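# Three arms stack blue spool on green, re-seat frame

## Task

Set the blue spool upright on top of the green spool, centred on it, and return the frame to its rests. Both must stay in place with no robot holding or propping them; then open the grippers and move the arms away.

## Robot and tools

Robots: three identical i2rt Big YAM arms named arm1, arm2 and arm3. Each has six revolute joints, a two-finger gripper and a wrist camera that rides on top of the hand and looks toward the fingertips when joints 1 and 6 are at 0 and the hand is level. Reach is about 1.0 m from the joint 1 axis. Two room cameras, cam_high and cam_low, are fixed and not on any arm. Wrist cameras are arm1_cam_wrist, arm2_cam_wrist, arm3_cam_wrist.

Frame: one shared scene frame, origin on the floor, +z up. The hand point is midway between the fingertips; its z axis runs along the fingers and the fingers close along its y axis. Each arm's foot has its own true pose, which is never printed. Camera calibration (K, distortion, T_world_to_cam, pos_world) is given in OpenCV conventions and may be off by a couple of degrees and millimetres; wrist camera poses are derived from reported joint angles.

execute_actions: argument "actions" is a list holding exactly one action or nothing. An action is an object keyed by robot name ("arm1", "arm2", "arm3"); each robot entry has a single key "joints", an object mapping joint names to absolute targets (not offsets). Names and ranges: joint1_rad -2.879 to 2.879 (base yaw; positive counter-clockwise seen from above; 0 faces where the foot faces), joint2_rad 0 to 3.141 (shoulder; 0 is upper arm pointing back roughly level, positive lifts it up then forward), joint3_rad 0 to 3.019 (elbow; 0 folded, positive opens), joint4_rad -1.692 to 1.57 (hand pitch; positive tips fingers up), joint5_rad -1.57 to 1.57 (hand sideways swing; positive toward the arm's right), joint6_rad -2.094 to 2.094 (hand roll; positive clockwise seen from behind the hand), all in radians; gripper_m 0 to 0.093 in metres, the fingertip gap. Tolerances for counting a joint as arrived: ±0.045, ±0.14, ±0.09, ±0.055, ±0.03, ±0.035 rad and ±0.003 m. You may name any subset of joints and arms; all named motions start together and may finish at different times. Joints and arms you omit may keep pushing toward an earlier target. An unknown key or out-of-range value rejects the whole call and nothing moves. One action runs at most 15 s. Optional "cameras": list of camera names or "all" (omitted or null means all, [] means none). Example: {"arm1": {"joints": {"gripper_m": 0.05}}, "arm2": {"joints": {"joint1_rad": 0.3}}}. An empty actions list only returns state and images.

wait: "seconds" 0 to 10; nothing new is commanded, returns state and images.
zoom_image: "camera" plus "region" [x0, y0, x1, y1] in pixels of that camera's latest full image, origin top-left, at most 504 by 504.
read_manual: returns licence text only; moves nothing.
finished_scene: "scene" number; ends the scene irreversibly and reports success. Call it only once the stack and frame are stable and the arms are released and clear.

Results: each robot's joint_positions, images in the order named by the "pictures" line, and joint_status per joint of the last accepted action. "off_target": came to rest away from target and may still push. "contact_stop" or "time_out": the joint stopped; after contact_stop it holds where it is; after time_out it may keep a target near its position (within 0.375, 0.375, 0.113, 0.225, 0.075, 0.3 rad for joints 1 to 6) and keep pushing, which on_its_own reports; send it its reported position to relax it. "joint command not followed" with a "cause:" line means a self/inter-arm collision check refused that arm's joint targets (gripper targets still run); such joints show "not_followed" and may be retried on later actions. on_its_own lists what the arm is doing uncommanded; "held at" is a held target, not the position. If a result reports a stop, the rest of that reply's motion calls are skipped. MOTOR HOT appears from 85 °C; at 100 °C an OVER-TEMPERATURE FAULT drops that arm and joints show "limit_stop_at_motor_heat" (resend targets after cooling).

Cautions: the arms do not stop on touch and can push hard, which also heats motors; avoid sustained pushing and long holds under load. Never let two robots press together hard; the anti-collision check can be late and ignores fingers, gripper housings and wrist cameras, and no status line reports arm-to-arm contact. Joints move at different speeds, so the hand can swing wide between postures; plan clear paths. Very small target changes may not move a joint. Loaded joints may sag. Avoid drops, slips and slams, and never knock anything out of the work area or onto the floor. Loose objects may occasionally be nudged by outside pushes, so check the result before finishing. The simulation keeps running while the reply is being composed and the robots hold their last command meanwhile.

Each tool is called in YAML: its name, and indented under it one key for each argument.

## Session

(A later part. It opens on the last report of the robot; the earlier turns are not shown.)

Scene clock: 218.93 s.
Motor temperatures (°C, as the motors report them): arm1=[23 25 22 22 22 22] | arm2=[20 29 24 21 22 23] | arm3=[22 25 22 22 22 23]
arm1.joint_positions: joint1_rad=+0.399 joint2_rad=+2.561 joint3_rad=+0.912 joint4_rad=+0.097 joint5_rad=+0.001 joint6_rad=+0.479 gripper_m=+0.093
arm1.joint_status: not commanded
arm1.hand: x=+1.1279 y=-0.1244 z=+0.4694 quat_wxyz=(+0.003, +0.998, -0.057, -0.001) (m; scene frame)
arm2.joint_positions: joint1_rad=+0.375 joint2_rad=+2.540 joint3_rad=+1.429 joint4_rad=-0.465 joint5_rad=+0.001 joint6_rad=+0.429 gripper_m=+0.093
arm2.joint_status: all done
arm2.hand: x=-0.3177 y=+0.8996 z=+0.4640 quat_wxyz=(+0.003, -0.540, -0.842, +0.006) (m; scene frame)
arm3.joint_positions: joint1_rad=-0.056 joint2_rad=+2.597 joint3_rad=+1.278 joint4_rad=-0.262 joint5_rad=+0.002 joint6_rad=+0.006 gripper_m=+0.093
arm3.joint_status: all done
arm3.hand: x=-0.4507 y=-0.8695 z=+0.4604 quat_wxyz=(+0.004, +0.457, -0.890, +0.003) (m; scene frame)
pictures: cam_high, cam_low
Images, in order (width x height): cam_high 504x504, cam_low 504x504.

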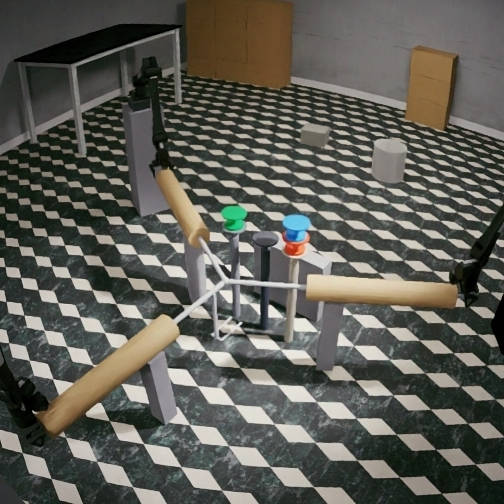

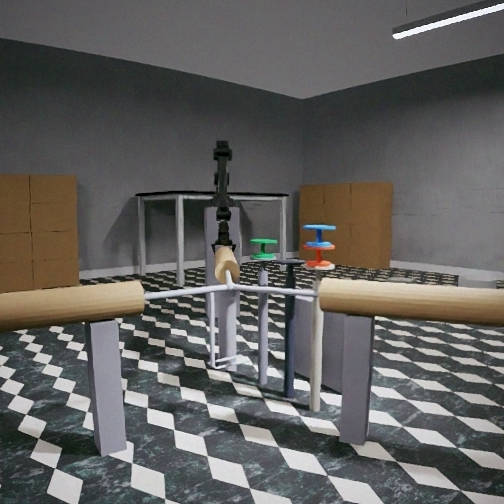

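execute_actions:
  actions:
    - {"arm1": {"joints": {"gripper_m": 0.0}}, "arm2": {"joints": {"gripper_m": 0.0}}, "arm3": {"joints": {"gripper_m": 0.0}}}
  cameras: ["arm1_cam_wrist", "arm2_cam_wrist", "arm3_cam_wrist"]

Scene clock: 282.47 s.
Motor temperatures (°C, as the motors report them): arm1=[23 25 22 22 22 22] | arm2=[20 30 25 21 22 23] | arm3=[22 26 21 22 22 23]
arm1.joint_positions: joint1_rad=+0.398 joint2_rad=+2.562 joint3_rad=+0.912 joint4_rad=+0.097 joint5_rad=+0.003 joint6_rad=+0.479 gripper_m=+0.019
arm1.joint_status: gripper_m off_target (ended at +0.019, target +0.000)
arm1.hand: x=+1.1282 y=-0.1237 z=+0.4692 quat_wxyz=(+0.002, +0.998, -0.058, -0.001) (m; scene frame)
arm2.joint_positions: joint1_rad=+0.375 joint2_rad=+2.541 joint3_rad=+1.429 joint4_rad=-0.464 joint5_rad=+0.003 joint6_rad=+0.432 gripper_m=+0.019
arm2.joint_status: gripper_m off_target (ended at +0.019, target +0.000)
arm2.hand: x=-0.3177 y=+0.8990 z=+0.4638 quat_wxyz=(+0.002, -0.541, -0.841, +0.007) (m; scene frame)
arm3.joint_positions: joint1_rad=-0.055 joint2_rad=+2.597 joint3_rad=+1.278 joint4_rad=-0.261 joint5_rad=-0.002 joint6_rad=+0.005 gripper_m=+0.018
arm3.joint_status: gripper_m off_target (ended at +0.018, target +0.000)
arm3.hand: x=-0.4519 y=-0.8687 z=+0.4602 quat_wxyz=(+0.005, +0.458, -0.889, +0.001) (m; scene frame)
pictures: arm1_cam_wrist, arm2_cam_wrist, arm3_cam_wrist
camera_calibration (this result's frames):
arm1_cam_wrist: T_world_to_cam=[[0.11641, 0.993123, -0.0124402, -0.00245627], [0.809334, -0.0875915, 0.58078, -1.19218], [0.575697, -0.0776766, -0.813965, -0.156305], [0, 0, 0, 1]] pos_world=[1.05514, -0.114126, 0.565135]
arm2_cam_wrist: T_world_to_cam=[[-0.905249, -0.424752, 0.0105154, 0.0877409], [-0.340785, 0.740631, 0.579078, -1.04002], [-0.253753, 0.520626, -0.815204, -0.0519664], [0, 0, 0, 1]] pos_world=[-0.288184, 0.834597, 0.558969]
arm3_cam_wrist: T_world_to_cam=[[0.811364, -0.584521, -0.00492764, -0.135123], [-0.4702, -0.657639, 0.588577, -1.04732], [-0.347276, -0.475233, -0.808426, -0.0742145], [0, 0, 0, 1]] pos_world=[-0.40859, -0.803012, 0.555767]
Images, in order (width x height): arm1_cam_wrist 616x616, arm2_cam_wrist 616x616, arm3_cam_wrist 616x616.

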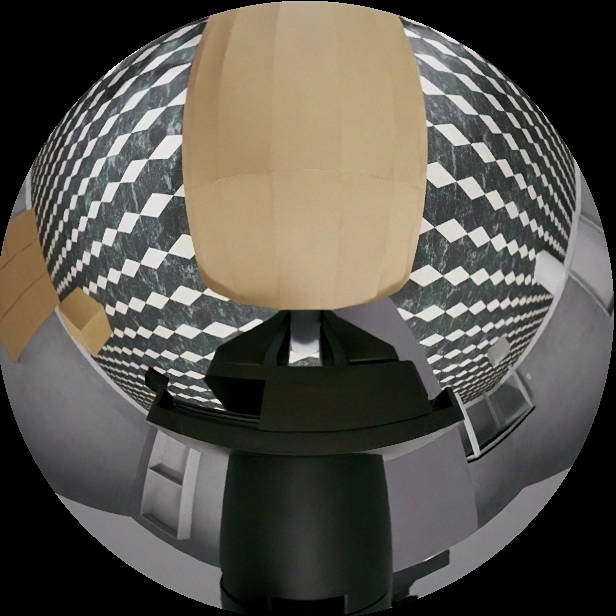

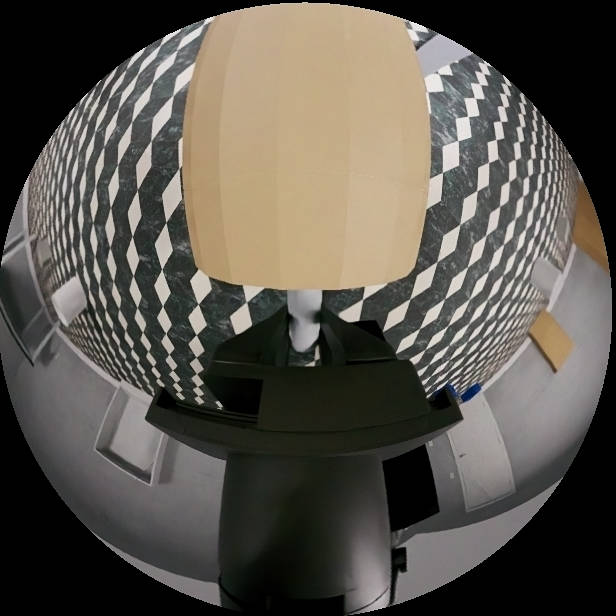

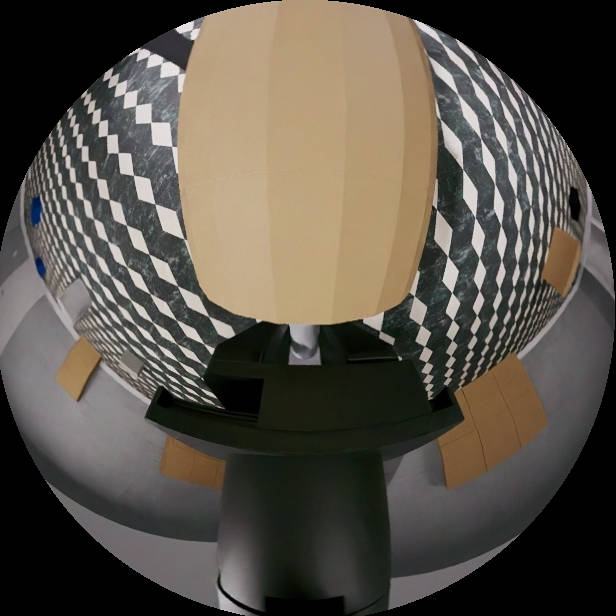

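All three have gripped. Test lift by 3 cm.

execute_actions:
  actions:
    - {"arm1": {"joints": {"joint1_rad": 0.399, "joint2_rad": 2.472, "joint3_rad": 0.862, "joint4_rad": 0.058}}, "arm2": {"joints": {"joint1_rad": 0.374, "joint2_rad": 2.472, "joint3_rad": 1.396, "joint4_rad": -0.500}}, "arm3": {"joints": {"joint1_rad": -0.056, "joint2_rad": 2.521, "joint3_rad": 1.233, "joint4_rad": -0.294}}}
  cameras: ["cam_high", "cam_low"]

Scene clock: 286.03 s.
Motor temperatures (°C, as the motors report them): arm1=[23 25 22 22 22 22] | arm2=[20 30 25 21 22 23] | arm3=[22 26 21 22 22 23]
arm1.joint_positions: joint1_rad=+0.398 joint2_rad=+2.502 joint3_rad=+0.879 joint4_rad=+0.070 joint5_rad=+0.003 joint6_rad=+0.479 gripper_m=+0.019
arm1.joint_status: all done
arm1.hand: x=+1.1273 y=-0.1238 z=+0.4896 quat_wxyz=(+0.002, +0.998, -0.058, -0.001) (m; scene frame)
arm2.joint_positions: joint1_rad=+0.370 joint2_rad=+2.492 joint3_rad=+1.404 joint4_rad=-0.488 joint5_rad=+0.002 joint6_rad=+0.432 gripper_m=+0.019
arm2.joint_status: all done
arm2.hand: x=-0.3193 y=+0.8975 z=+0.4850 quat_wxyz=(+0.002, -0.543, -0.840, +0.007) (m; scene frame)
arm3.joint_positions: joint1_rad=-0.055 joint2_rad=+2.541 joint3_rad=+1.239 joint4_rad=-0.276 joint5_rad=-0.002 joint6_rad=+0.005 gripper_m=+0.018
arm3.joint_status: all done
arm3.hand: x=-0.4526 y=-0.8697 z=+0.4818 quat_wxyz=(+0.004, +0.458, -0.889, +0.001) (m; scene frame)
pictures: cam_high, cam_low
Images, in order (width x height): cam_high 504x504, cam_low 504x504.

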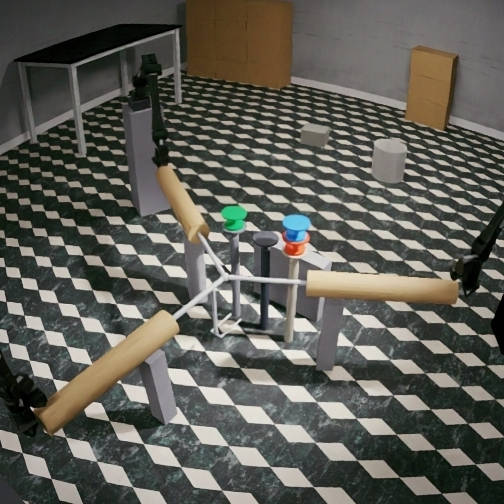

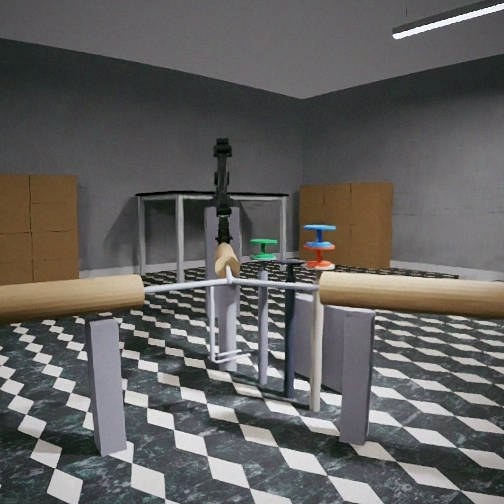

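execute_actions:
  actions:
    - {"arm1": {"joints": {"joint1_rad": 0.400, "joint2_rad": 2.244, "joint3_rad": 0.760, "joint4_rad": -0.070}}, "arm2": {"joints": {"joint1_rad": 0.373, "joint2_rad": 2.306, "joint3_rad": 1.338, "joint4_rad": -0.607}}, "arm3": {"joints": {"joint1_rad": -0.056, "joint2_rad": 2.335, "joint3_rad": 1.150, "joint4_rad": -0.397}}}
  cameras: []

execute_actions:
  actions:
    - {"arm1": {"joints": {"joint1_rad": 0.402, "joint2_rad": 1.951, "joint3_rad": 0.690, "joint4_rad": -0.294}}, "arm2": {"joints": {"joint1_rad": 0.370, "joint2_rad": 2.124, "joint3_rad": 1.315, "joint4_rad": -0.768}}, "arm3": {"joints": {"joint1_rad": -0.056, "joint2_rad": 2.117, "joint3_rad": 1.095, "joint4_rad": -0.560}}}
  cameras: ["cam_high", "cam_low"]

Scene clock: 291.70 s.
Motor temperatures (°C, as the motors report them): arm1=[23 26 22 22 22 22] | arm2=[20 31 25 21 22 23] | arm3=[22 27 21 22 22 23]
arm1.joint_positions: joint1_rad=+0.398 joint2_rad=+2.262 joint3_rad=+0.764 joint4_rad=-0.061 joint5_rad=+0.001 joint6_rad=+0.479 gripper_m=+0.019
arm1.joint_status: all done
arm1.hand: x=+1.1304 y=-0.1225 z=+0.5669 quat_wxyz=(+0.002, +0.998, -0.058, +0.003) (m; scene frame)
arm2.joint_positions: joint1_rad=+0.373 joint2_rad=+2.310 joint3_rad=+1.338 joint4_rad=-0.605 joint5_rad=+0.002 joint6_rad=+0.431 gripper_m=+0.019
arm2.joint_status: all done
arm2.hand: x=-0.3172 y=+0.8994 z=+0.5669 quat_wxyz=(+0.003, -0.541, -0.841, +0.007) (m; scene frame)
arm3.joint_positions: joint1_rad=-0.055 joint2_rad=+2.340 joint3_rad=+1.150 joint4_rad=-0.384 joint5_rad=-0.002 joint6_rad=+0.005 gripper_m=+0.018
arm3.joint_status: all done
arm3.hand: x=-0.4510 y=-0.8674 z=+0.5623 quat_wxyz=(+0.002, +0.458, -0.889, +0.000) (m; scene frame)
pictures: none
No camera images: the call's "cameras" was empty. Leave "cameras" out to get every camera's image.

Scene clock: 292.73 s.
Motor temperatures (°C, as the motors report them): arm1=[23 26 22 22 22 22] | arm2=[20 31 25 21 22 23] | arm3=[22 27 21 22 22 23]
arm1.joint_positions: joint1_rad=+0.398 joint2_rad=+1.970 joint3_rad=+0.691 joint4_rad=-0.283 joint5_rad=+0.003 joint6_rad=+0.479 gripper_m=+0.019
arm1.joint_status: all done
arm1.hand: x=+1.1312 y=-0.1213 z=+0.6562 quat_wxyz=(+0.000, +0.998, -0.058, +0.004) (m; scene frame)
arm2.joint_positions: joint1_rad=+0.370 joint2_rad=+2.127 joint3_rad=+1.315 joint4_rad=-0.767 joint5_rad=+0.002 joint6_rad=+0.429 gripper_m=+0.019
arm2.joint_status: all done
arm2.hand: x=-0.3187 y=+0.8996 z=+0.6568 quat_wxyz=(+0.004, -0.542, -0.841, +0.007) (m; scene frame)
arm3.joint_positions: joint1_rad=-0.055 joint2_rad=+2.119 joint3_rad=+1.094 joint4_rad=-0.547 joint5_rad=-0.002 joint6_rad=+0.005 gripper_m=+0.018
arm3.joint_status: all done
arm3.hand: x=-0.4510 y=-0.8674 z=+0.6534 quat_wxyz=(+0.001, +0.458, -0.889, -0.001) (m; scene frame)
pictures: cam_high, cam_low
Images, in order (width x height): cam_high 504x504, cam_low 504x504.

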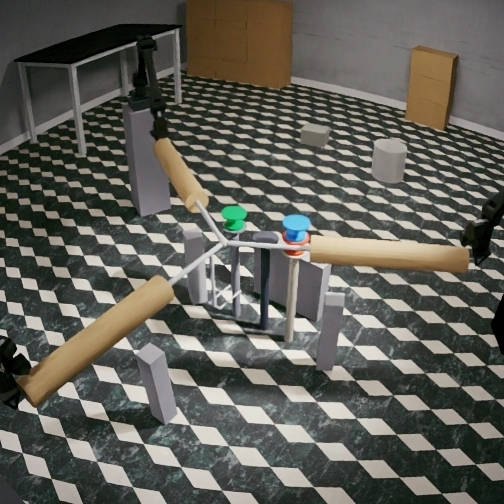

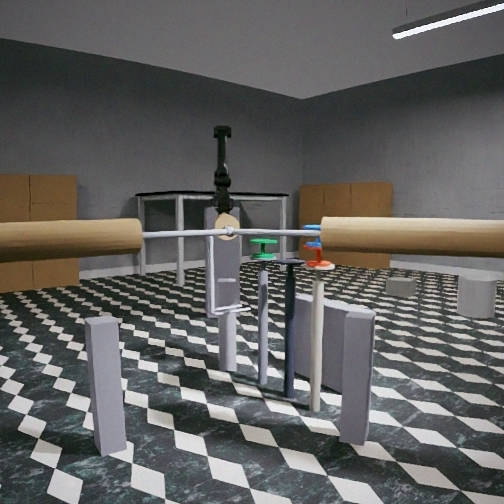

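Tracking well. Continue lifting.

execute_actions:
  actions:
    - {"arm1": {"joints": {"joint1_rad": 0.403, "joint2_rad": 1.665, "joint3_rad": 0.697, "joint4_rad": -0.574}}, "arm2": {"joints": {"joint1_rad": 0.368, "joint2_rad": 1.975, "joint3_rad": 1.360, "joint4_rad": -0.950}}, "arm3": {"joints": {"joint1_rad": -0.056, "joint2_rad": 1.927, "joint3_rad": 1.102, "joint4_rad": -0.760}}}
  cameras: []

execute_actions:
  actions:
    - {"arm1": {"joints": {"joint1_rad": 0.220, "joint2_rad": 1.447, "joint3_rad": 0.783, "joint4_rad": -0.871, "joint6_rad": 0.290}}, "arm2": {"joints": {"joint1_rad": 0.432, "joint2_rad": 1.732, "joint3_rad": 1.257, "joint4_rad": -1.100, "joint6_rad": 0.498}}, "arm3": {"joints": {"joint1_rad": 0.044, "joint2_rad": 1.850, "joint3_rad": 1.300, "joint4_rad": -1.022, "joint6_rad": 0.120}}}
  cameras: ["cam_high", "cam_low"]

Scene clock: 298.77 s.
Motor temperatures (°C, as the motors report them): arm1=[23 26 22 22 22 22] | arm2=[20 31 25 21 22 23] | arm3=[22 27 22 22 22 23]
arm1.joint_positions: joint1_rad=+0.398 joint2_rad=+1.683 joint3_rad=+0.692 joint4_rad=-0.566 joint5_rad=+0.008 joint6_rad=+0.479 gripper_m=+0.019
arm1.joint_status: all done
arm1.hand: x=+1.1286 y=-0.1207 z=+0.7486 quat_wxyz=(-0.001, +0.998, -0.058, +0.000) (m; scene frame)
arm2.joint_positions: joint1_rad=+0.361 joint2_rad=+1.974 joint3_rad=+1.327 joint4_rad=-0.928 joint5_rad=+0.005 joint6_rad=+0.427 gripper_m=+0.019
arm2.joint_status: all done
arm2.hand: x=-0.3242 y=+0.8988 z=+0.7396 quat_wxyz=(+0.002, -0.544, -0.839, +0.009) (m; scene frame)
arm3.joint_positions: joint1_rad=-0.054 joint2_rad=+1.928 joint3_rad=+1.095 joint4_rad=-0.749 joint5_rad=-0.008 joint6_rad=+0.005 gripper_m=+0.018
arm3.joint_status: all done
arm3.hand: x=-0.4540 y=-0.8694 z=+0.7403 quat_wxyz=(+0.007, +0.458, -0.889, -0.001) (m; scene frame)
pictures: none
No camera images: the call's "cameras" was empty. Leave "cameras" out to get every camera's image.

Scene clock: 299.97 s.
Motor temperatures (°C, as the motors report them): arm1=[23 26 22 22 22 22] | arm2=[20 31 25 21 22 23] | arm3=[22 27 22 22 22 23]
arm1.joint_positions: joint1_rad=+0.225 joint2_rad=+1.452 joint3_rad=+0.745 joint4_rad=-0.840 joint5_rad=+0.006 joint6_rad=+0.305 gripper_m=+0.019
arm1.joint_status: all done
arm1.hand: x=+1.1152 y=-0.0628 z=+0.8352 quat_wxyz=(+0.000, +0.998, -0.057, -0.004) (m; scene frame)
arm2.joint_positions: joint1_rad=+0.431 joint2_rad=+1.745 joint3_rad=+1.252 joint4_rad=-1.087 joint5_rad=+0.003 joint6_rad=+0.493 gripper_m=+0.019
arm2.joint_status: all done
arm2.hand: x=-0.3374 y=+0.9583 z=+0.8284 quat_wxyz=(+0.004, -0.543, -0.840, +0.007) (m; scene frame)
arm3.joint_positions: joint1_rad=+0.045 joint2_rad=+1.858 joint3_rad=+1.276 joint4_rad=-0.987 joint5_rad=-0.002 joint6_rad=+0.116 gripper_m=+0.018
arm3.joint_status: all done
arm3.hand: x=-0.4724 y=-0.8088 z=+0.8258 quat_wxyz=(+0.000, +0.453, -0.891, -0.001) (m; scene frame)
pictures: cam_high, cam_low
Images, in order (width x height): cam_high 504x504, cam_low 504x504.

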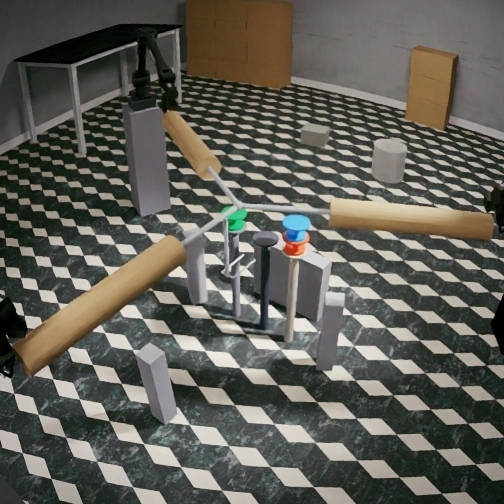

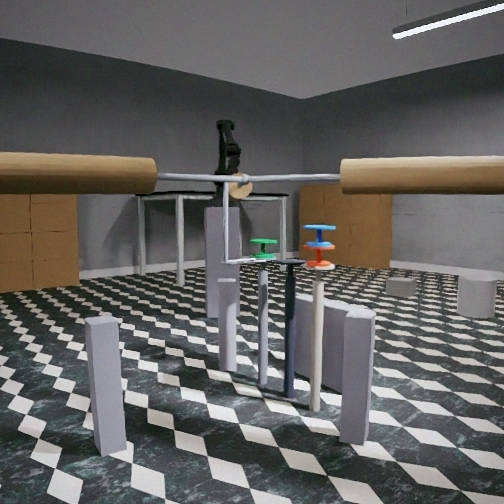

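execute_actions:
  actions:
    - {"arm1": {"joints": {"joint1_rad": 0.045, "joint2_rad": 1.380, "joint3_rad": 0.980, "joint4_rad": -1.118, "joint6_rad": 0.115}}, "arm2": {"joints": {"joint1_rad": 0.498, "joint2_rad": 1.500, "joint3_rad": 1.210, "joint4_rad": -1.277, "joint6_rad": 0.560}}, "arm3": {"joints": {"joint1_rad": 0.145, "joint2_rad": 1.858, "joint3_rad": 1.557, "joint4_rad": -1.257, "joint6_rad": 0.215}}}
  cameras: []

execute_actions:
  actions:
    - {"arm1": {"joints": {"joint1_rad": -0.070, "joint2_rad": 1.478, "joint3_rad": 1.068, "joint4_rad": -1.118, "joint6_rad": 0.000}}, "arm2": {"joints": {"joint1_rad": 0.555, "joint2_rad": 1.372, "joint3_rad": 1.075, "joint4_rad": -1.262, "joint6_rad": 0.618}}, "arm3": {"joints": {"joint1_rad": 0.224, "joint2_rad": 1.945, "joint3_rad": 1.680, "joint4_rad": -1.298, "joint6_rad": 0.294}}}

Scene clock: 306.47 s.
Motor temperatures (°C, as the motors report them): arm1=[23 25 24 22 22 22] | arm2=[20 30 26 21 22 23] | arm3=[22 27 23 22 22 23]
arm1.joint_positions: joint1_rad=+0.049 joint2_rad=+1.401 joint3_rad=+0.922 joint4_rad=-1.092 joint5_rad=+0.005 joint6_rad=+0.131 gripper_m=+0.019
arm1.joint_status: all done
arm1.hand: x=+1.0850 y=-0.0037 z=+0.9073 quat_wxyz=(-0.003, +0.998, -0.058, +0.008) (m; scene frame)
arm2.joint_positions: joint1_rad=+0.496 joint2_rad=+1.519 joint3_rad=+1.201 joint4_rad=-1.267 joint5_rad=+0.001 joint6_rad=+0.555 gripper_m=+0.019
arm2.joint_status: all done
arm2.hand: x=-0.3678 y=+1.0182 z=+0.9096 quat_wxyz=(+0.007, -0.541, -0.841, +0.007) (m; scene frame)
arm3.joint_positions: joint1_rad=+0.152 joint2_rad=+1.873 joint3_rad=+1.512 joint4_rad=-1.226 joint5_rad=-0.007 joint6_rad=+0.215 gripper_m=+0.018
arm3.joint_status: all done
arm3.hand: x=-0.5066 y=-0.7479 z=+0.8988 quat_wxyz=(+0.008, +0.457, -0.890, +0.002) (m; scene frame)
pictures: none
No camera images: the call's "cameras" was empty. Leave "cameras" out to get every camera's image.

Scene clock: 307.37 s.
Motor temperatures (°C, as the motors report them): arm1=[23 25 24 22 22 22] | arm2=[20 30 26 21 22 23] | arm3=[22 27 24 22 22 23]
arm1.joint_positions: joint1_rad=-0.068 joint2_rad=+1.490 joint3_rad=+1.012 joint4_rad=-1.102 joint5_rad=+0.004 joint6_rad=+0.014 gripper_m=+0.019
arm1.joint_status: all done
arm1.hand: x=+1.0551 y=+0.0419 z=+0.9053 quat_wxyz=(-0.002, +0.998, -0.059, +0.013) (m; scene frame)
arm2.joint_positions: joint1_rad=+0.551 joint2_rad=+1.386 joint3_rad=+1.066 joint4_rad=-1.258 joint5_rad=+0.002 joint6_rad=+0.610 gripper_m=+0.019
arm2.joint_status: all done
arm2.hand: x=-0.3976 y=+1.0631 z=+0.9118 quat_wxyz=(+0.003, -0.541, -0.841, +0.008) (m; scene frame)
arm3.joint_positions: joint1_rad=+0.230 joint2_rad=+1.955 joint3_rad=+1.633 joint4_rad=-1.267 joint5_rad=-0.007 joint6_rad=+0.292 gripper_m=+0.018
arm3.joint_status: all done
arm3.hand: x=-0.5367 y=-0.7024 z=+0.8966 quat_wxyz=(+0.009, +0.457, -0.889, +0.004) (m; scene frame)
pictures: arm1_cam_wrist, arm2_cam_wrist, arm3_cam_wrist, cam_high, cam_low
camera_calibration (this result's frames):
arm1_cam_wrist: T_world_to_cam=[[0.117573, 0.993063, -0.00158585, -0.164029], [0.792711, -0.0928904, 0.602479, -1.37369], [0.598152, -0.0720924, -0.798133, 0.215361], [0, 0, 0, 1]] pos_world=[0.979403, 0.0508143, 0.999244]
arm2_cam_wrist: T_world_to_cam=[[-0.906051, -0.423016, 0.0113767, 0.0775107], [-0.338848, 0.741353, 0.579291, -1.44844], [-0.253483, 0.521012, -0.815042, 0.207162], [0, 0, 0, 1]] pos_world=[-0.368061, 0.998661, 1.00703]
arm3_cam_wrist: T_world_to_cam=[[0.809973, -0.586452, -0.00417297, 0.030313], [-0.468468, -0.651268, 0.596982, -1.23685], [-0.352819, -0.481585, -0.802244, 0.315169], [0, 0, 0, 1]] pos_world=[-0.492781, -0.635966, 0.991348]
Images, in order (width x height): arm1_cam_wrist 616x616, arm2_cam_wrist 616x616, arm3_cam_wrist 616x616, cam_high 504x504, cam_low 504x504.

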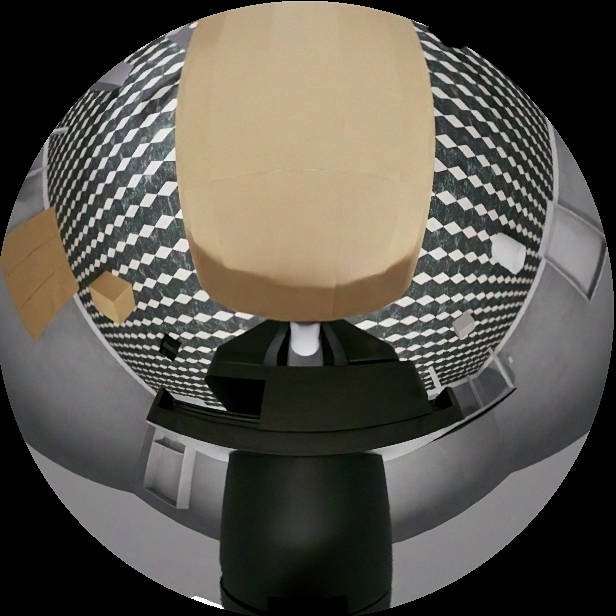

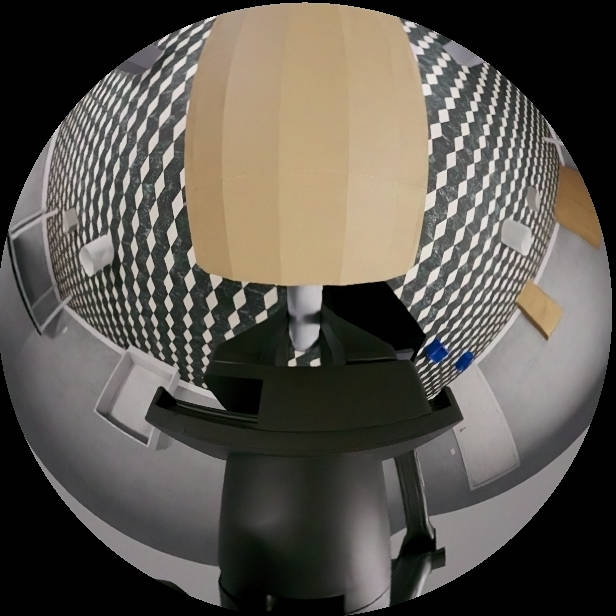

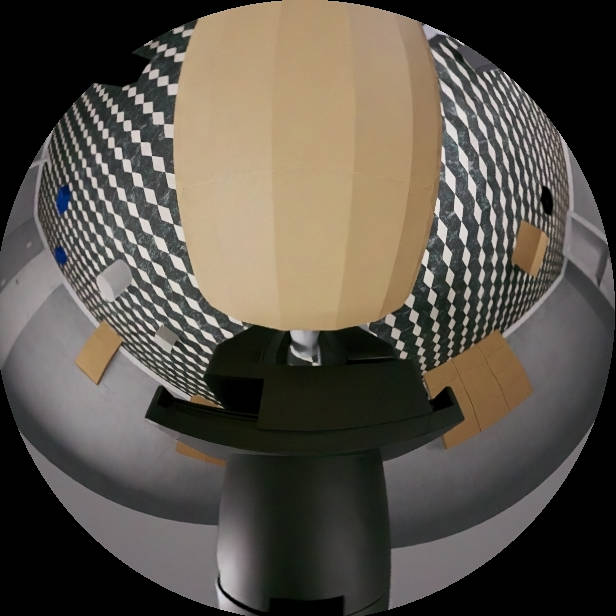

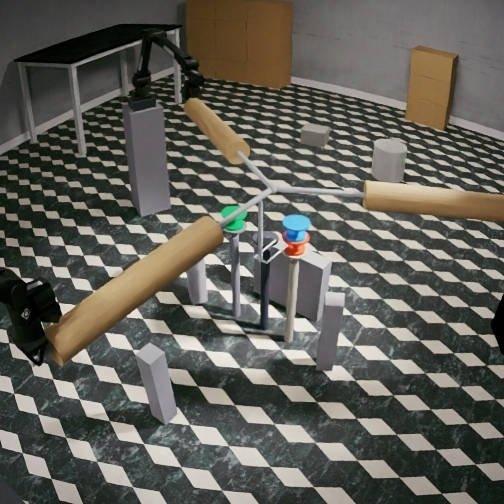

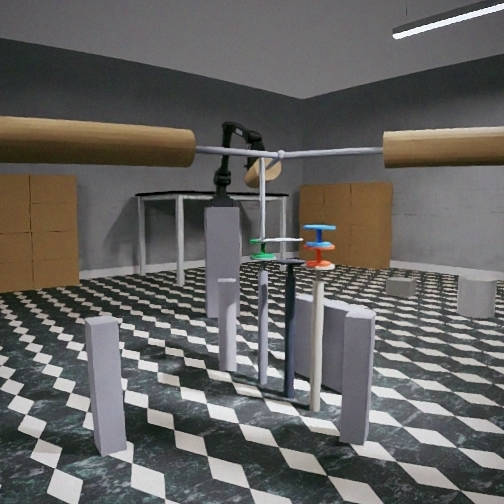

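zoom_image:
  camera: "cam_low"
  region: [240, 215, 350, 285]

zoom_image:
  camera: "cam_high"
  region: [240, 180, 330, 275]

Region (240, 215, 350, 285) of cam_low's 504x504 image, scaled by 4.582, with more detail than that image has; it fills the top 321 rows of this view, and the rest is white.

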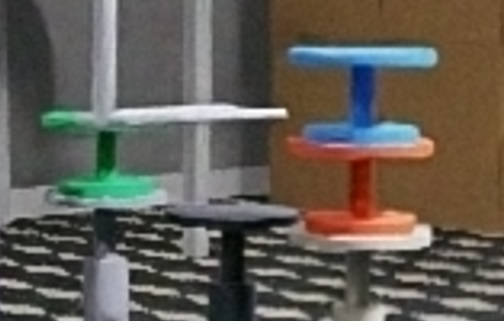

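Region (240, 180, 330, 275) of cam_high's 504x504 image, scaled by 5.305, with more detail than that image has; it fills the left 477 columns of this view, and the rest is white.

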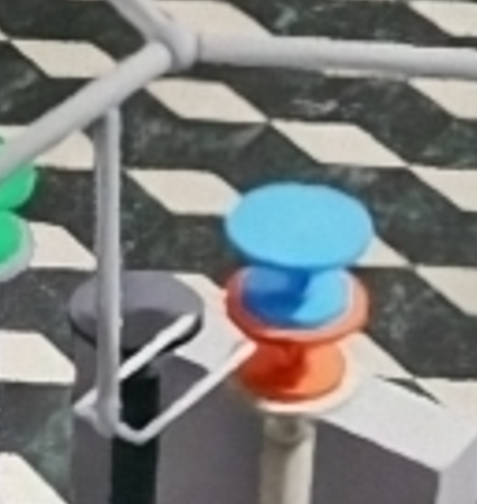

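execute_actions:
  actions:
    - {"arm1": {"joints": {"joint1_rad": -0.068, "joint2_rad": 1.510, "joint3_rad": 1.128, "joint4_rad": -1.128, "joint6_rad": 0.012}}, "arm2": {"joints": {"joint1_rad": 0.522, "joint2_rad": 1.316, "joint3_rad": 1.030, "joint4_rad": -1.275, "joint6_rad": 0.570}}, "arm3": {"joints": {"joint1_rad": 0.272, "joint2_rad": 1.905, "joint3_rad": 1.650, "joint4_rad": -1.295, "joint6_rad": 0.342}}}
  cameras: ["cam_high", "cam_low"]

zoom_image:
  camera: "cam_low"
  region: [240, 215, 350, 285]

zoom_image:
  camera: "cam_high"
  region: [240, 180, 330, 275]

Scene clock: 327.43 s.
Motor temperatures (°C, as the motors report them): arm1=[23 25 30 22 22 22] | arm2=[20 29 27 20 22 23] | arm3=[22 28 28 22 22 23]
arm1.joint_positions: joint1_rad=-0.068 joint2_rad=+1.516 joint3_rad=+1.065 joint4_rad=-1.105 joint5_rad=+0.004 joint6_rad=+0.014 gripper_m=+0.019
arm1.joint_status: all done
arm1.hand: x=+1.0345 y=+0.0438 z=+0.9131 quat_wxyz=(-0.002, +0.998, -0.059, +0.001) (m; scene frame)
arm2.joint_positions: joint1_rad=+0.530 joint2_rad=+1.337 joint3_rad=+1.024 joint4_rad=-1.267 joint5_rad=-0.003 joint6_rad=+0.590 gripper_m=+0.019
arm2.joint_status: all done
arm2.hand: x=-0.4170 y=+1.0669 z=+0.9137 quat_wxyz=(+0.004, -0.542, -0.841, +0.005) (m; scene frame)
arm3.joint_positions: joint1_rad=+0.269 joint2_rad=+1.939 joint3_rad=+1.633 joint4_rad=-1.278 joint5_rad=-0.007 joint6_rad=+0.334 gripper_m=+0.018
arm3.joint_status: all done
arm3.hand: x=-0.5589 y=-0.6975 z=+0.9056 quat_wxyz=(+0.007, +0.456, -0.890, +0.003) (m; scene frame)
pictures: cam_high, cam_low
Images, in order (width x height): cam_high 504x504, cam_low 504x504.

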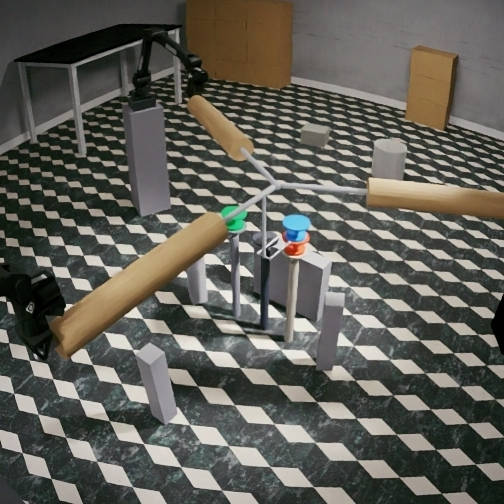

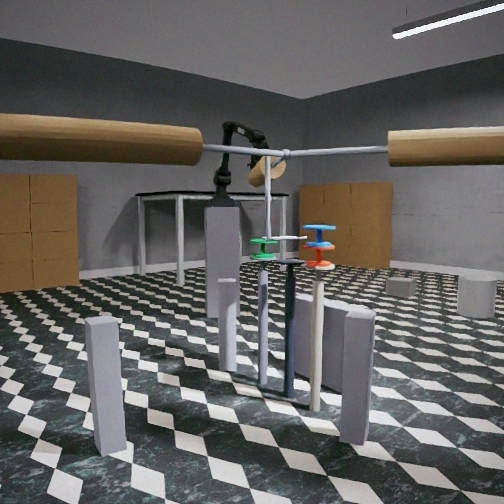

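Region (240, 215, 350, 285) of cam_low's 504x504 image, scaled by 4.582, with more detail than that image has; it fills the top 321 rows of this view, and the rest is white.

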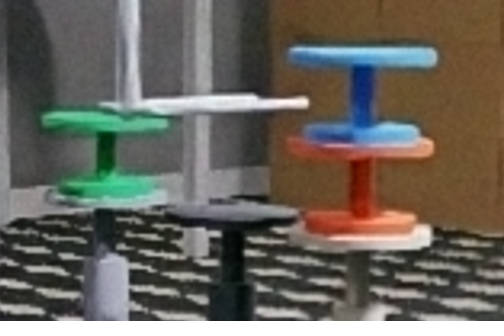

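Region (240, 180, 330, 275) of cam_high's 504x504 image, scaled by 5.305, with more detail than that image has; it fills the left 477 columns of this view, and the rest is white.

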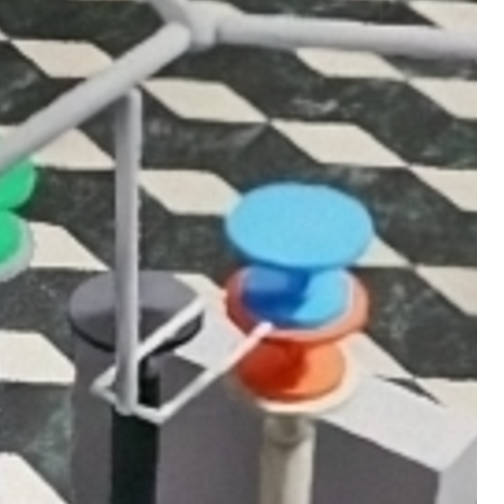

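execute_actions:
  actions:
    - {"arm1": {"joints": {"joint1_rad": -0.068, "joint2_rad": 1.618, "joint3_rad": 1.256, "joint4_rad": -1.142}}, "arm2": {"joints": {"joint1_rad": 0.465, "joint2_rad": 1.210, "joint3_rad": 0.936, "joint4_rad": -1.285, "joint6_rad": 0.510}}, "arm3": {"joints": {"joint1_rad": 0.350, "joint2_rad": 1.888, "joint3_rad": 1.610, "joint4_rad": -1.258, "joint6_rad": 0.420}}}
  cameras: ["cam_high", "cam_low"]

zoom_image:
  camera: "cam_low"
  region: [240, 215, 350, 285]

zoom_image:
  camera: "cam_high"
  region: [240, 180, 330, 275]

Scene clock: 346.40 s.
Motor temperatures (°C, as the motors report them): arm1=[23 25 33 22 22 22] | arm2=[20 29 28 20 22 23] | arm3=[22 29 27 22 22 23]
arm1.joint_positions: joint1_rad=-0.068 joint2_rad=+1.637 joint3_rad=+1.200 joint4_rad=-1.121 joint5_rad=+0.003 joint6_rad=+0.014 gripper_m=+0.019
arm1.joint_status: all done
arm1.hand: x=+0.9873 y=+0.0487 z=+0.9087 quat_wxyz=(-0.002, +0.998, -0.059, +0.002) (m; scene frame)
arm2.joint_positions: joint1_rad=+0.465 joint2_rad=+1.222 joint3_rad=+0.926 joint4_rad=-1.283 joint5_rad=-0.001 joint6_rad=+0.526 gripper_m=+0.019
arm2.joint_status: all done
arm2.hand: x=-0.4641 y=+1.0713 z=+0.9152 quat_wxyz=(+0.003, -0.542, -0.840, +0.006) (m; scene frame)
arm3.joint_positions: joint1_rad=+0.352 joint2_rad=+1.923 joint3_rad=+1.599 joint4_rad=-1.258 joint5_rad=-0.006 joint6_rad=+0.416 gripper_m=+0.018
arm3.joint_status: all done
arm3.hand: x=-0.6068 y=-0.6922 z=+0.9024 quat_wxyz=(+0.006, +0.456, -0.890, +0.002) (m; scene frame)
pictures: cam_high, cam_low
Images, in order (width x height): cam_high 504x504, cam_low 504x504.

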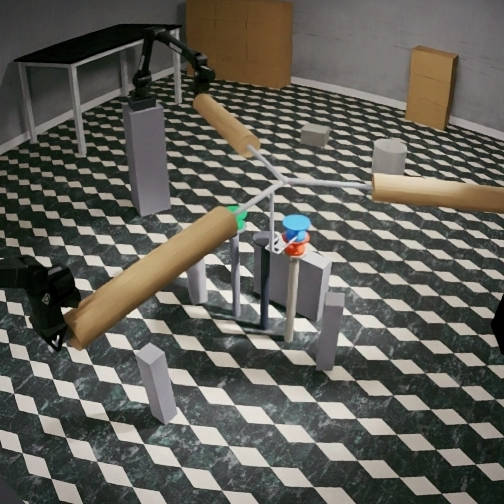

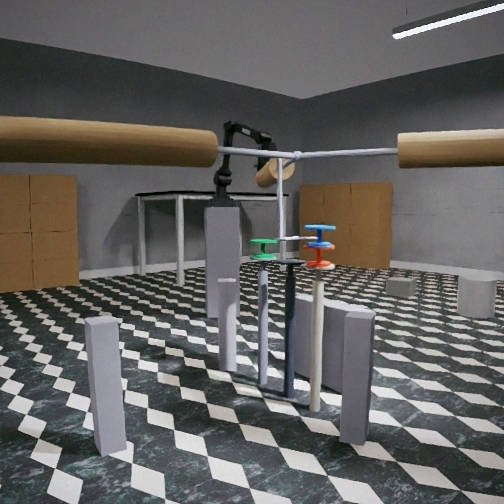

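Region (240, 215, 350, 285) of cam_low's 504x504 image, scaled by 4.582, with more detail than that image has; it fills the top 321 rows of this view, and the rest is white.

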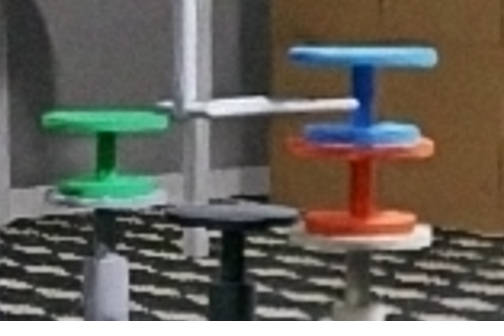

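Region (240, 180, 330, 275) of cam_high's 504x504 image, scaled by 5.305, with more detail than that image has; it fills the left 477 columns of this view, and the rest is white.

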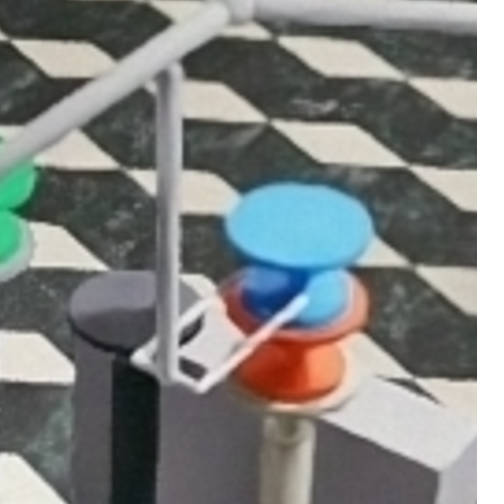

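execute_actions:
  actions:
    - {"arm1": {"joints": {"joint1_rad": -0.068, "joint2_rad": 1.710, "joint3_rad": 1.398, "joint4_rad": -1.185}}, "arm2": {"joints": {"joint1_rad": 0.392, "joint2_rad": 1.107, "joint3_rad": 0.854, "joint4_rad": -1.304, "joint6_rad": 0.431}}, "arm3": {"joints": {"joint1_rad": 0.423, "joint2_rad": 1.873, "joint3_rad": 1.605, "joint4_rad": -1.270, "joint6_rad": 0.495}}}
  cameras: ["cam_high", "cam_low"]

zoom_image:
  camera: "cam_low"
  region: [240, 215, 350, 285]

zoom_image:
  camera: "cam_high"
  region: [240, 180, 330, 275]

Scene clock: 352.03 s.
Motor temperatures (°C, as the motors report them): arm1=[23 26 33 22 22 22] | arm2=[20 28 28 20 22 23] | arm3=[22 29 27 22 22 23]
arm1.joint_positions: joint1_rad=-0.069 joint2_rad=+1.726 joint3_rad=+1.334 joint4_rad=-1.160 joint5_rad=+0.003 joint6_rad=+0.014 gripper_m=+0.019
arm1.joint_status: all done
arm1.hand: x=+0.9461 y=+0.0532 z=+0.9139 quat_wxyz=(-0.002, +0.998, -0.059, -0.001) (m; scene frame)
arm2.joint_positions: joint1_rad=+0.390 joint2_rad=+1.118 joint3_rad=+0.845 joint4_rad=-1.301 joint5_rad=+0.004 joint6_rad=+0.449 gripper_m=+0.019
arm2.joint_status: all done
arm2.hand: x=-0.5065 y=+1.0744 z=+0.9149 quat_wxyz=(+0.001, -0.541, -0.841, +0.008) (m; scene frame)
arm3.joint_positions: joint1_rad=+0.424 joint2_rad=+1.911 joint3_rad=+1.589 joint4_rad=-1.259 joint5_rad=-0.006 joint6_rad=+0.488 gripper_m=+0.018
arm3.joint_status: all done
arm3.hand: x=-0.6483 y=-0.6889 z=+0.9055 quat_wxyz=(+0.005, +0.456, -0.890, +0.002) (m; scene frame)
pictures: cam_high, cam_low
Images, in order (width x height): cam_high 504x504, cam_low 504x504.

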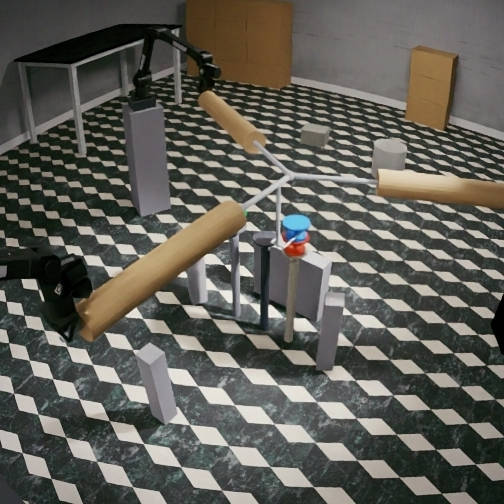

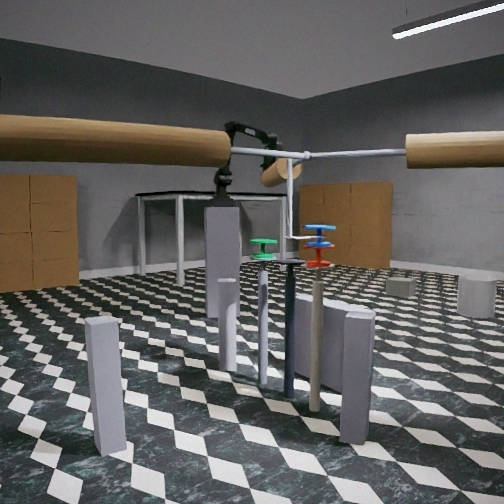

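Region (240, 215, 350, 285) of cam_low's 504x504 image, scaled by 4.582, with more detail than that image has; it fills the top 321 rows of this view, and the rest is white.

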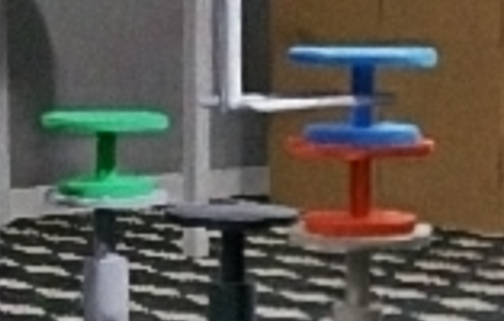

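Region (240, 180, 330, 275) of cam_high's 504x504 image, scaled by 5.305, with more detail than that image has; it fills the left 477 columns of this view, and the rest is white.

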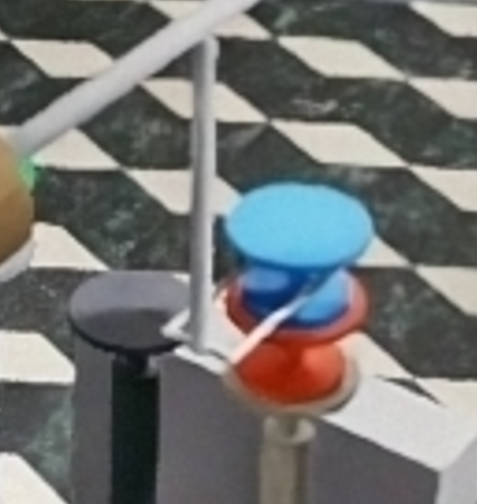

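execute_actions:
  actions:
    - {"arm1": {"joints": {"joint1_rad": -0.068, "joint2_rad": 1.824, "joint3_rad": 1.559, "joint4_rad": -1.234}}, "arm2": {"joints": {"joint1_rad": 0.289, "joint2_rad": 0.996, "joint3_rad": 0.779, "joint4_rad": -1.342, "joint6_rad": 0.325}}, "arm3": {"joints": {"joint1_rad": 0.505, "joint2_rad": 1.880, "joint3_rad": 1.620, "joint4_rad": -1.270, "joint6_rad": 0.575}}}
  cameras: ["cam_high", "cam_low"]

zoom_image:
  camera: "cam_low"
  region: [240, 215, 350, 285]

zoom_image:
  camera: "cam_high"
  region: [240, 180, 330, 275]

Scene clock: 359.70 s.
Motor temperatures (°C, as the motors report them): arm1=[23 26 34 22 22 22] | arm2=[20 28 28 20 22 23] | arm3=[22 29 27 22 22 23]
arm1.joint_positions: joint1_rad=-0.069 joint2_rad=+1.844 joint3_rad=+1.493 joint4_rad=-1.207 joint5_rad=+0.003 joint6_rad=+0.014 gripper_m=+0.019
arm1.joint_status: all done
arm1.hand: x=+0.9004 y=+0.0584 z=+0.9106 quat_wxyz=(-0.002, +0.998, -0.059, +0.002) (m; scene frame)
arm2.joint_positions: joint1_rad=+0.284 joint2_rad=+1.006 joint3_rad=+0.771 joint4_rad=-1.336 joint5_rad=+0.007 joint6_rad=+0.342 gripper_m=+0.019
arm2.joint_status: all done
arm2.hand: x=-0.5527 y=+1.0782 z=+0.9154 quat_wxyz=(+0.000, -0.541, -0.841, +0.010) (m; scene frame)
arm3.joint_positions: joint1_rad=+0.505 joint2_rad=+1.911 joint3_rad=+1.589 joint4_rad=-1.258 joint5_rad=-0.006 joint6_rad=+0.569 gripper_m=+0.018
arm3.joint_status: all done
arm3.hand: x=-0.6945 y=-0.6844 z=+0.9055 quat_wxyz=(+0.005, +0.456, -0.890, +0.003) (m; scene frame)
pictures: cam_high, cam_low
Images, in order (width x height): cam_high 504x504, cam_low 504x504.

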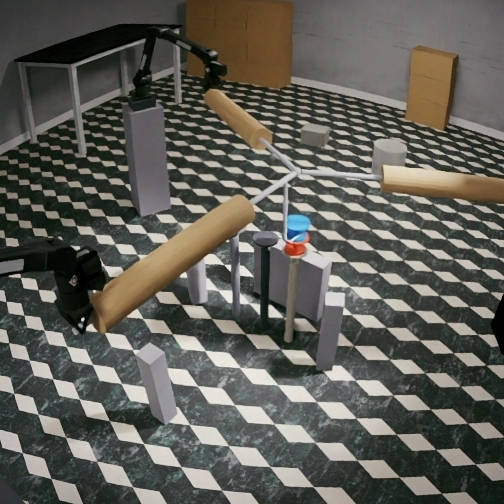

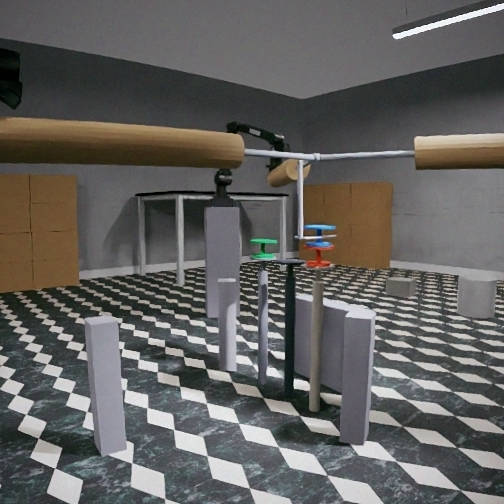

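Region (240, 215, 350, 285) of cam_low's 504x504 image, scaled by 4.582, with more detail than that image has; it fills the top 321 rows of this view, and the rest is white.

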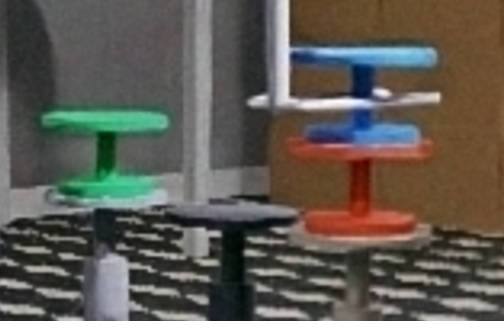

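Region (240, 180, 330, 275) of cam_high's 504x504 image, scaled by 5.305, with more detail than that image has; it fills the left 477 columns of this view, and the rest is white.

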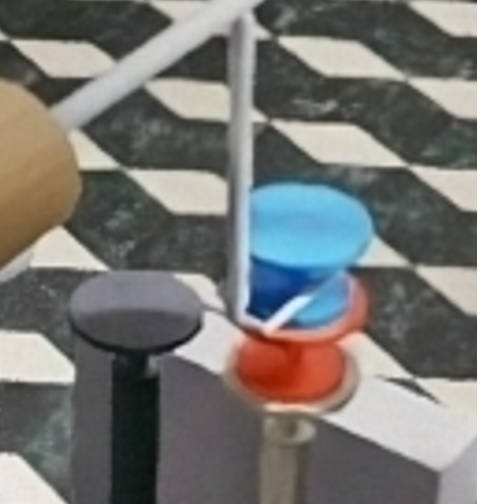

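execute_actions:
  actions: []
  cameras: ["cam_high", "cam_low"]

Scene clock: 371.93 s.
Motor temperatures (°C, as the motors report them): arm1=[23 28 35 22 22 22] | arm2=[20 27 29 20 22 23] | arm3=[22 30 28 22 22 23]
arm1.joint_positions: joint1_rad=-0.069 joint2_rad=+1.844 joint3_rad=+1.493 joint4_rad=-1.207 joint5_rad=+0.003 joint6_rad=+0.014 gripper_m=+0.019
arm1.joint_status: all done
arm1.hand: x=+0.9004 y=+0.0584 z=+0.9106 quat_wxyz=(-0.002, +0.998, -0.059, +0.002) (m; scene frame)
arm2.joint_positions: joint1_rad=+0.284 joint2_rad=+1.006 joint3_rad=+0.771 joint4_rad=-1.336 joint5_rad=+0.007 joint6_rad=+0.342 gripper_m=+0.019
arm2.joint_status: all done
arm2.hand: x=-0.5527 y=+1.0782 z=+0.9154 quat_wxyz=(+0.000, -0.541, -0.841, +0.010) (m; scene frame)
arm3.joint_positions: joint1_rad=+0.505 joint2_rad=+1.911 joint3_rad=+1.589 joint4_rad=-1.258 joint5_rad=-0.006 joint6_rad=+0.569 gripper_m=+0.018
arm3.joint_status: all done
arm3.hand: x=-0.6945 y=-0.6844 z=+0.9055 quat_wxyz=(+0.005, +0.456, -0.890, +0.003) (m; scene frame)
pictures: cam_high, cam_low
Images, in order (width x height): cam_high 504x504, cam_low 504x504.

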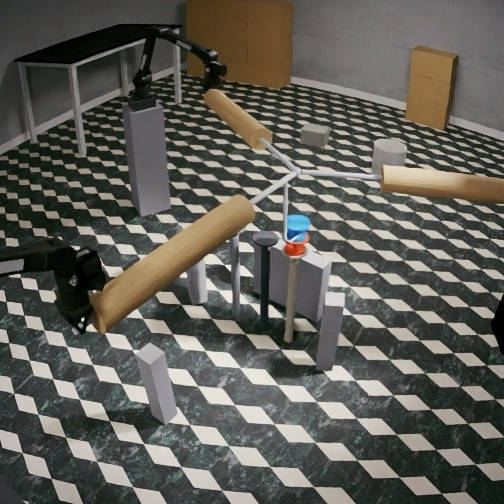

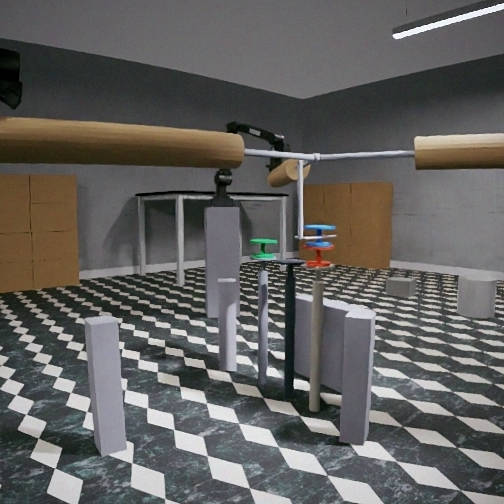

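execute_actions:
  actions:
    - {"arm1": {"joints": {"joint2_rad": 1.772, "joint3_rad": 1.627, "joint4_rad": -1.339}}, "arm2": {"joints": {"joint2_rad": 0.981, "joint3_rad": 0.928, "joint4_rad": -1.474}}, "arm3": {"joints": {"joint2_rad": 1.845, "joint3_rad": 1.725, "joint4_rad": -1.387}}}
  cameras: ["cam_high", "cam_low"]

zoom_image:
  camera: "cam_low"
  region: [240, 200, 350, 285]

Scene clock: 409.70 s.
Motor temperatures (°C, as the motors report them): arm1=[23 30 38 22 22 22] | arm2=[20 27 30 20 22 23] | arm3=[22 30 29 22 22 23]
arm1.joint_positions: joint1_rad=-0.072 joint2_rad=+1.810 joint3_rad=+1.559 joint4_rad=-1.309 joint5_rad=+0.003 joint6_rad=+0.014 gripper_m=+0.019
arm1.joint_status: all done
arm1.hand: x=+0.9009 y=+0.0595 z=+0.9524 quat_wxyz=(-0.002, +0.998, -0.060, +0.003) (m; scene frame)
arm2.joint_positions: joint1_rad=+0.284 joint2_rad=+0.995 joint3_rad=+0.857 joint4_rad=-1.451 joint5_rad=+0.004 joint6_rad=+0.342 gripper_m=+0.019
arm2.joint_status: all done
arm2.hand: x=-0.5534 y=+1.0802 z=+0.9498 quat_wxyz=(+0.009, -0.541, -0.841, +0.006) (m; scene frame)
arm3.joint_positions: joint1_rad=+0.507 joint2_rad=+1.871 joint3_rad=+1.667 joint4_rad=-1.362 joint5_rad=-0.009 joint6_rad=+0.570 gripper_m=+0.018
arm3.joint_status: all done
arm3.hand: x=-0.6958 y=-0.6826 z=+0.9566 quat_wxyz=(+0.002, +0.457, -0.890, -0.004) (m; scene frame)
pictures: cam_high, cam_low
Images, in order (width x height): cam_high 504x504, cam_low 504x504.

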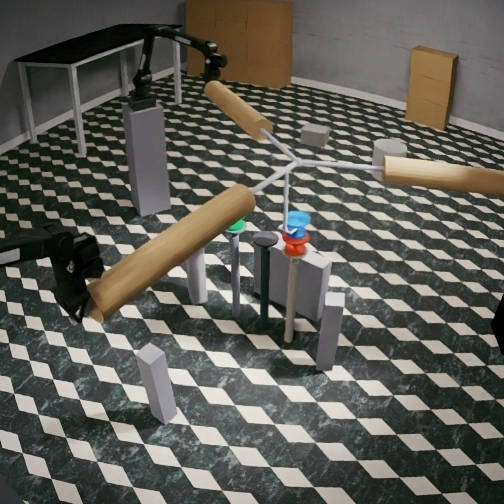

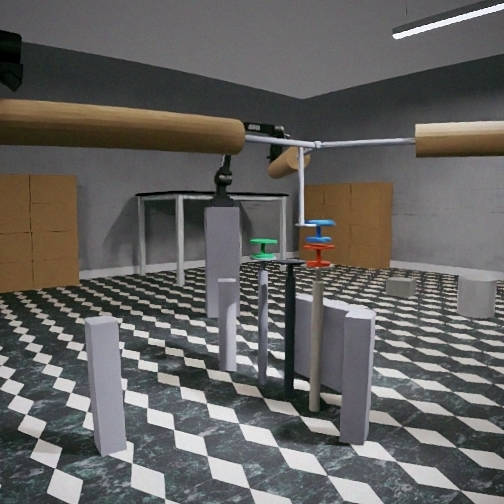

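Region (240, 200, 350, 285) of cam_low's 504x504 image, scaled by 4.582, with more detail than that image has; it fills the top 389 rows of this view, and the rest is white.

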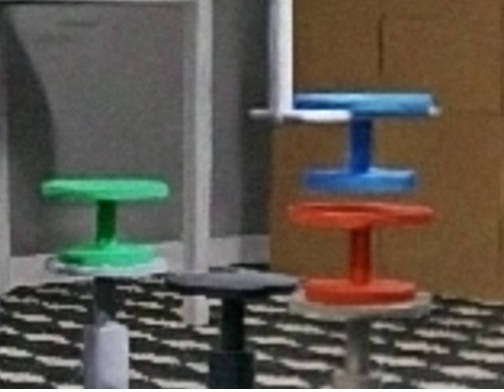

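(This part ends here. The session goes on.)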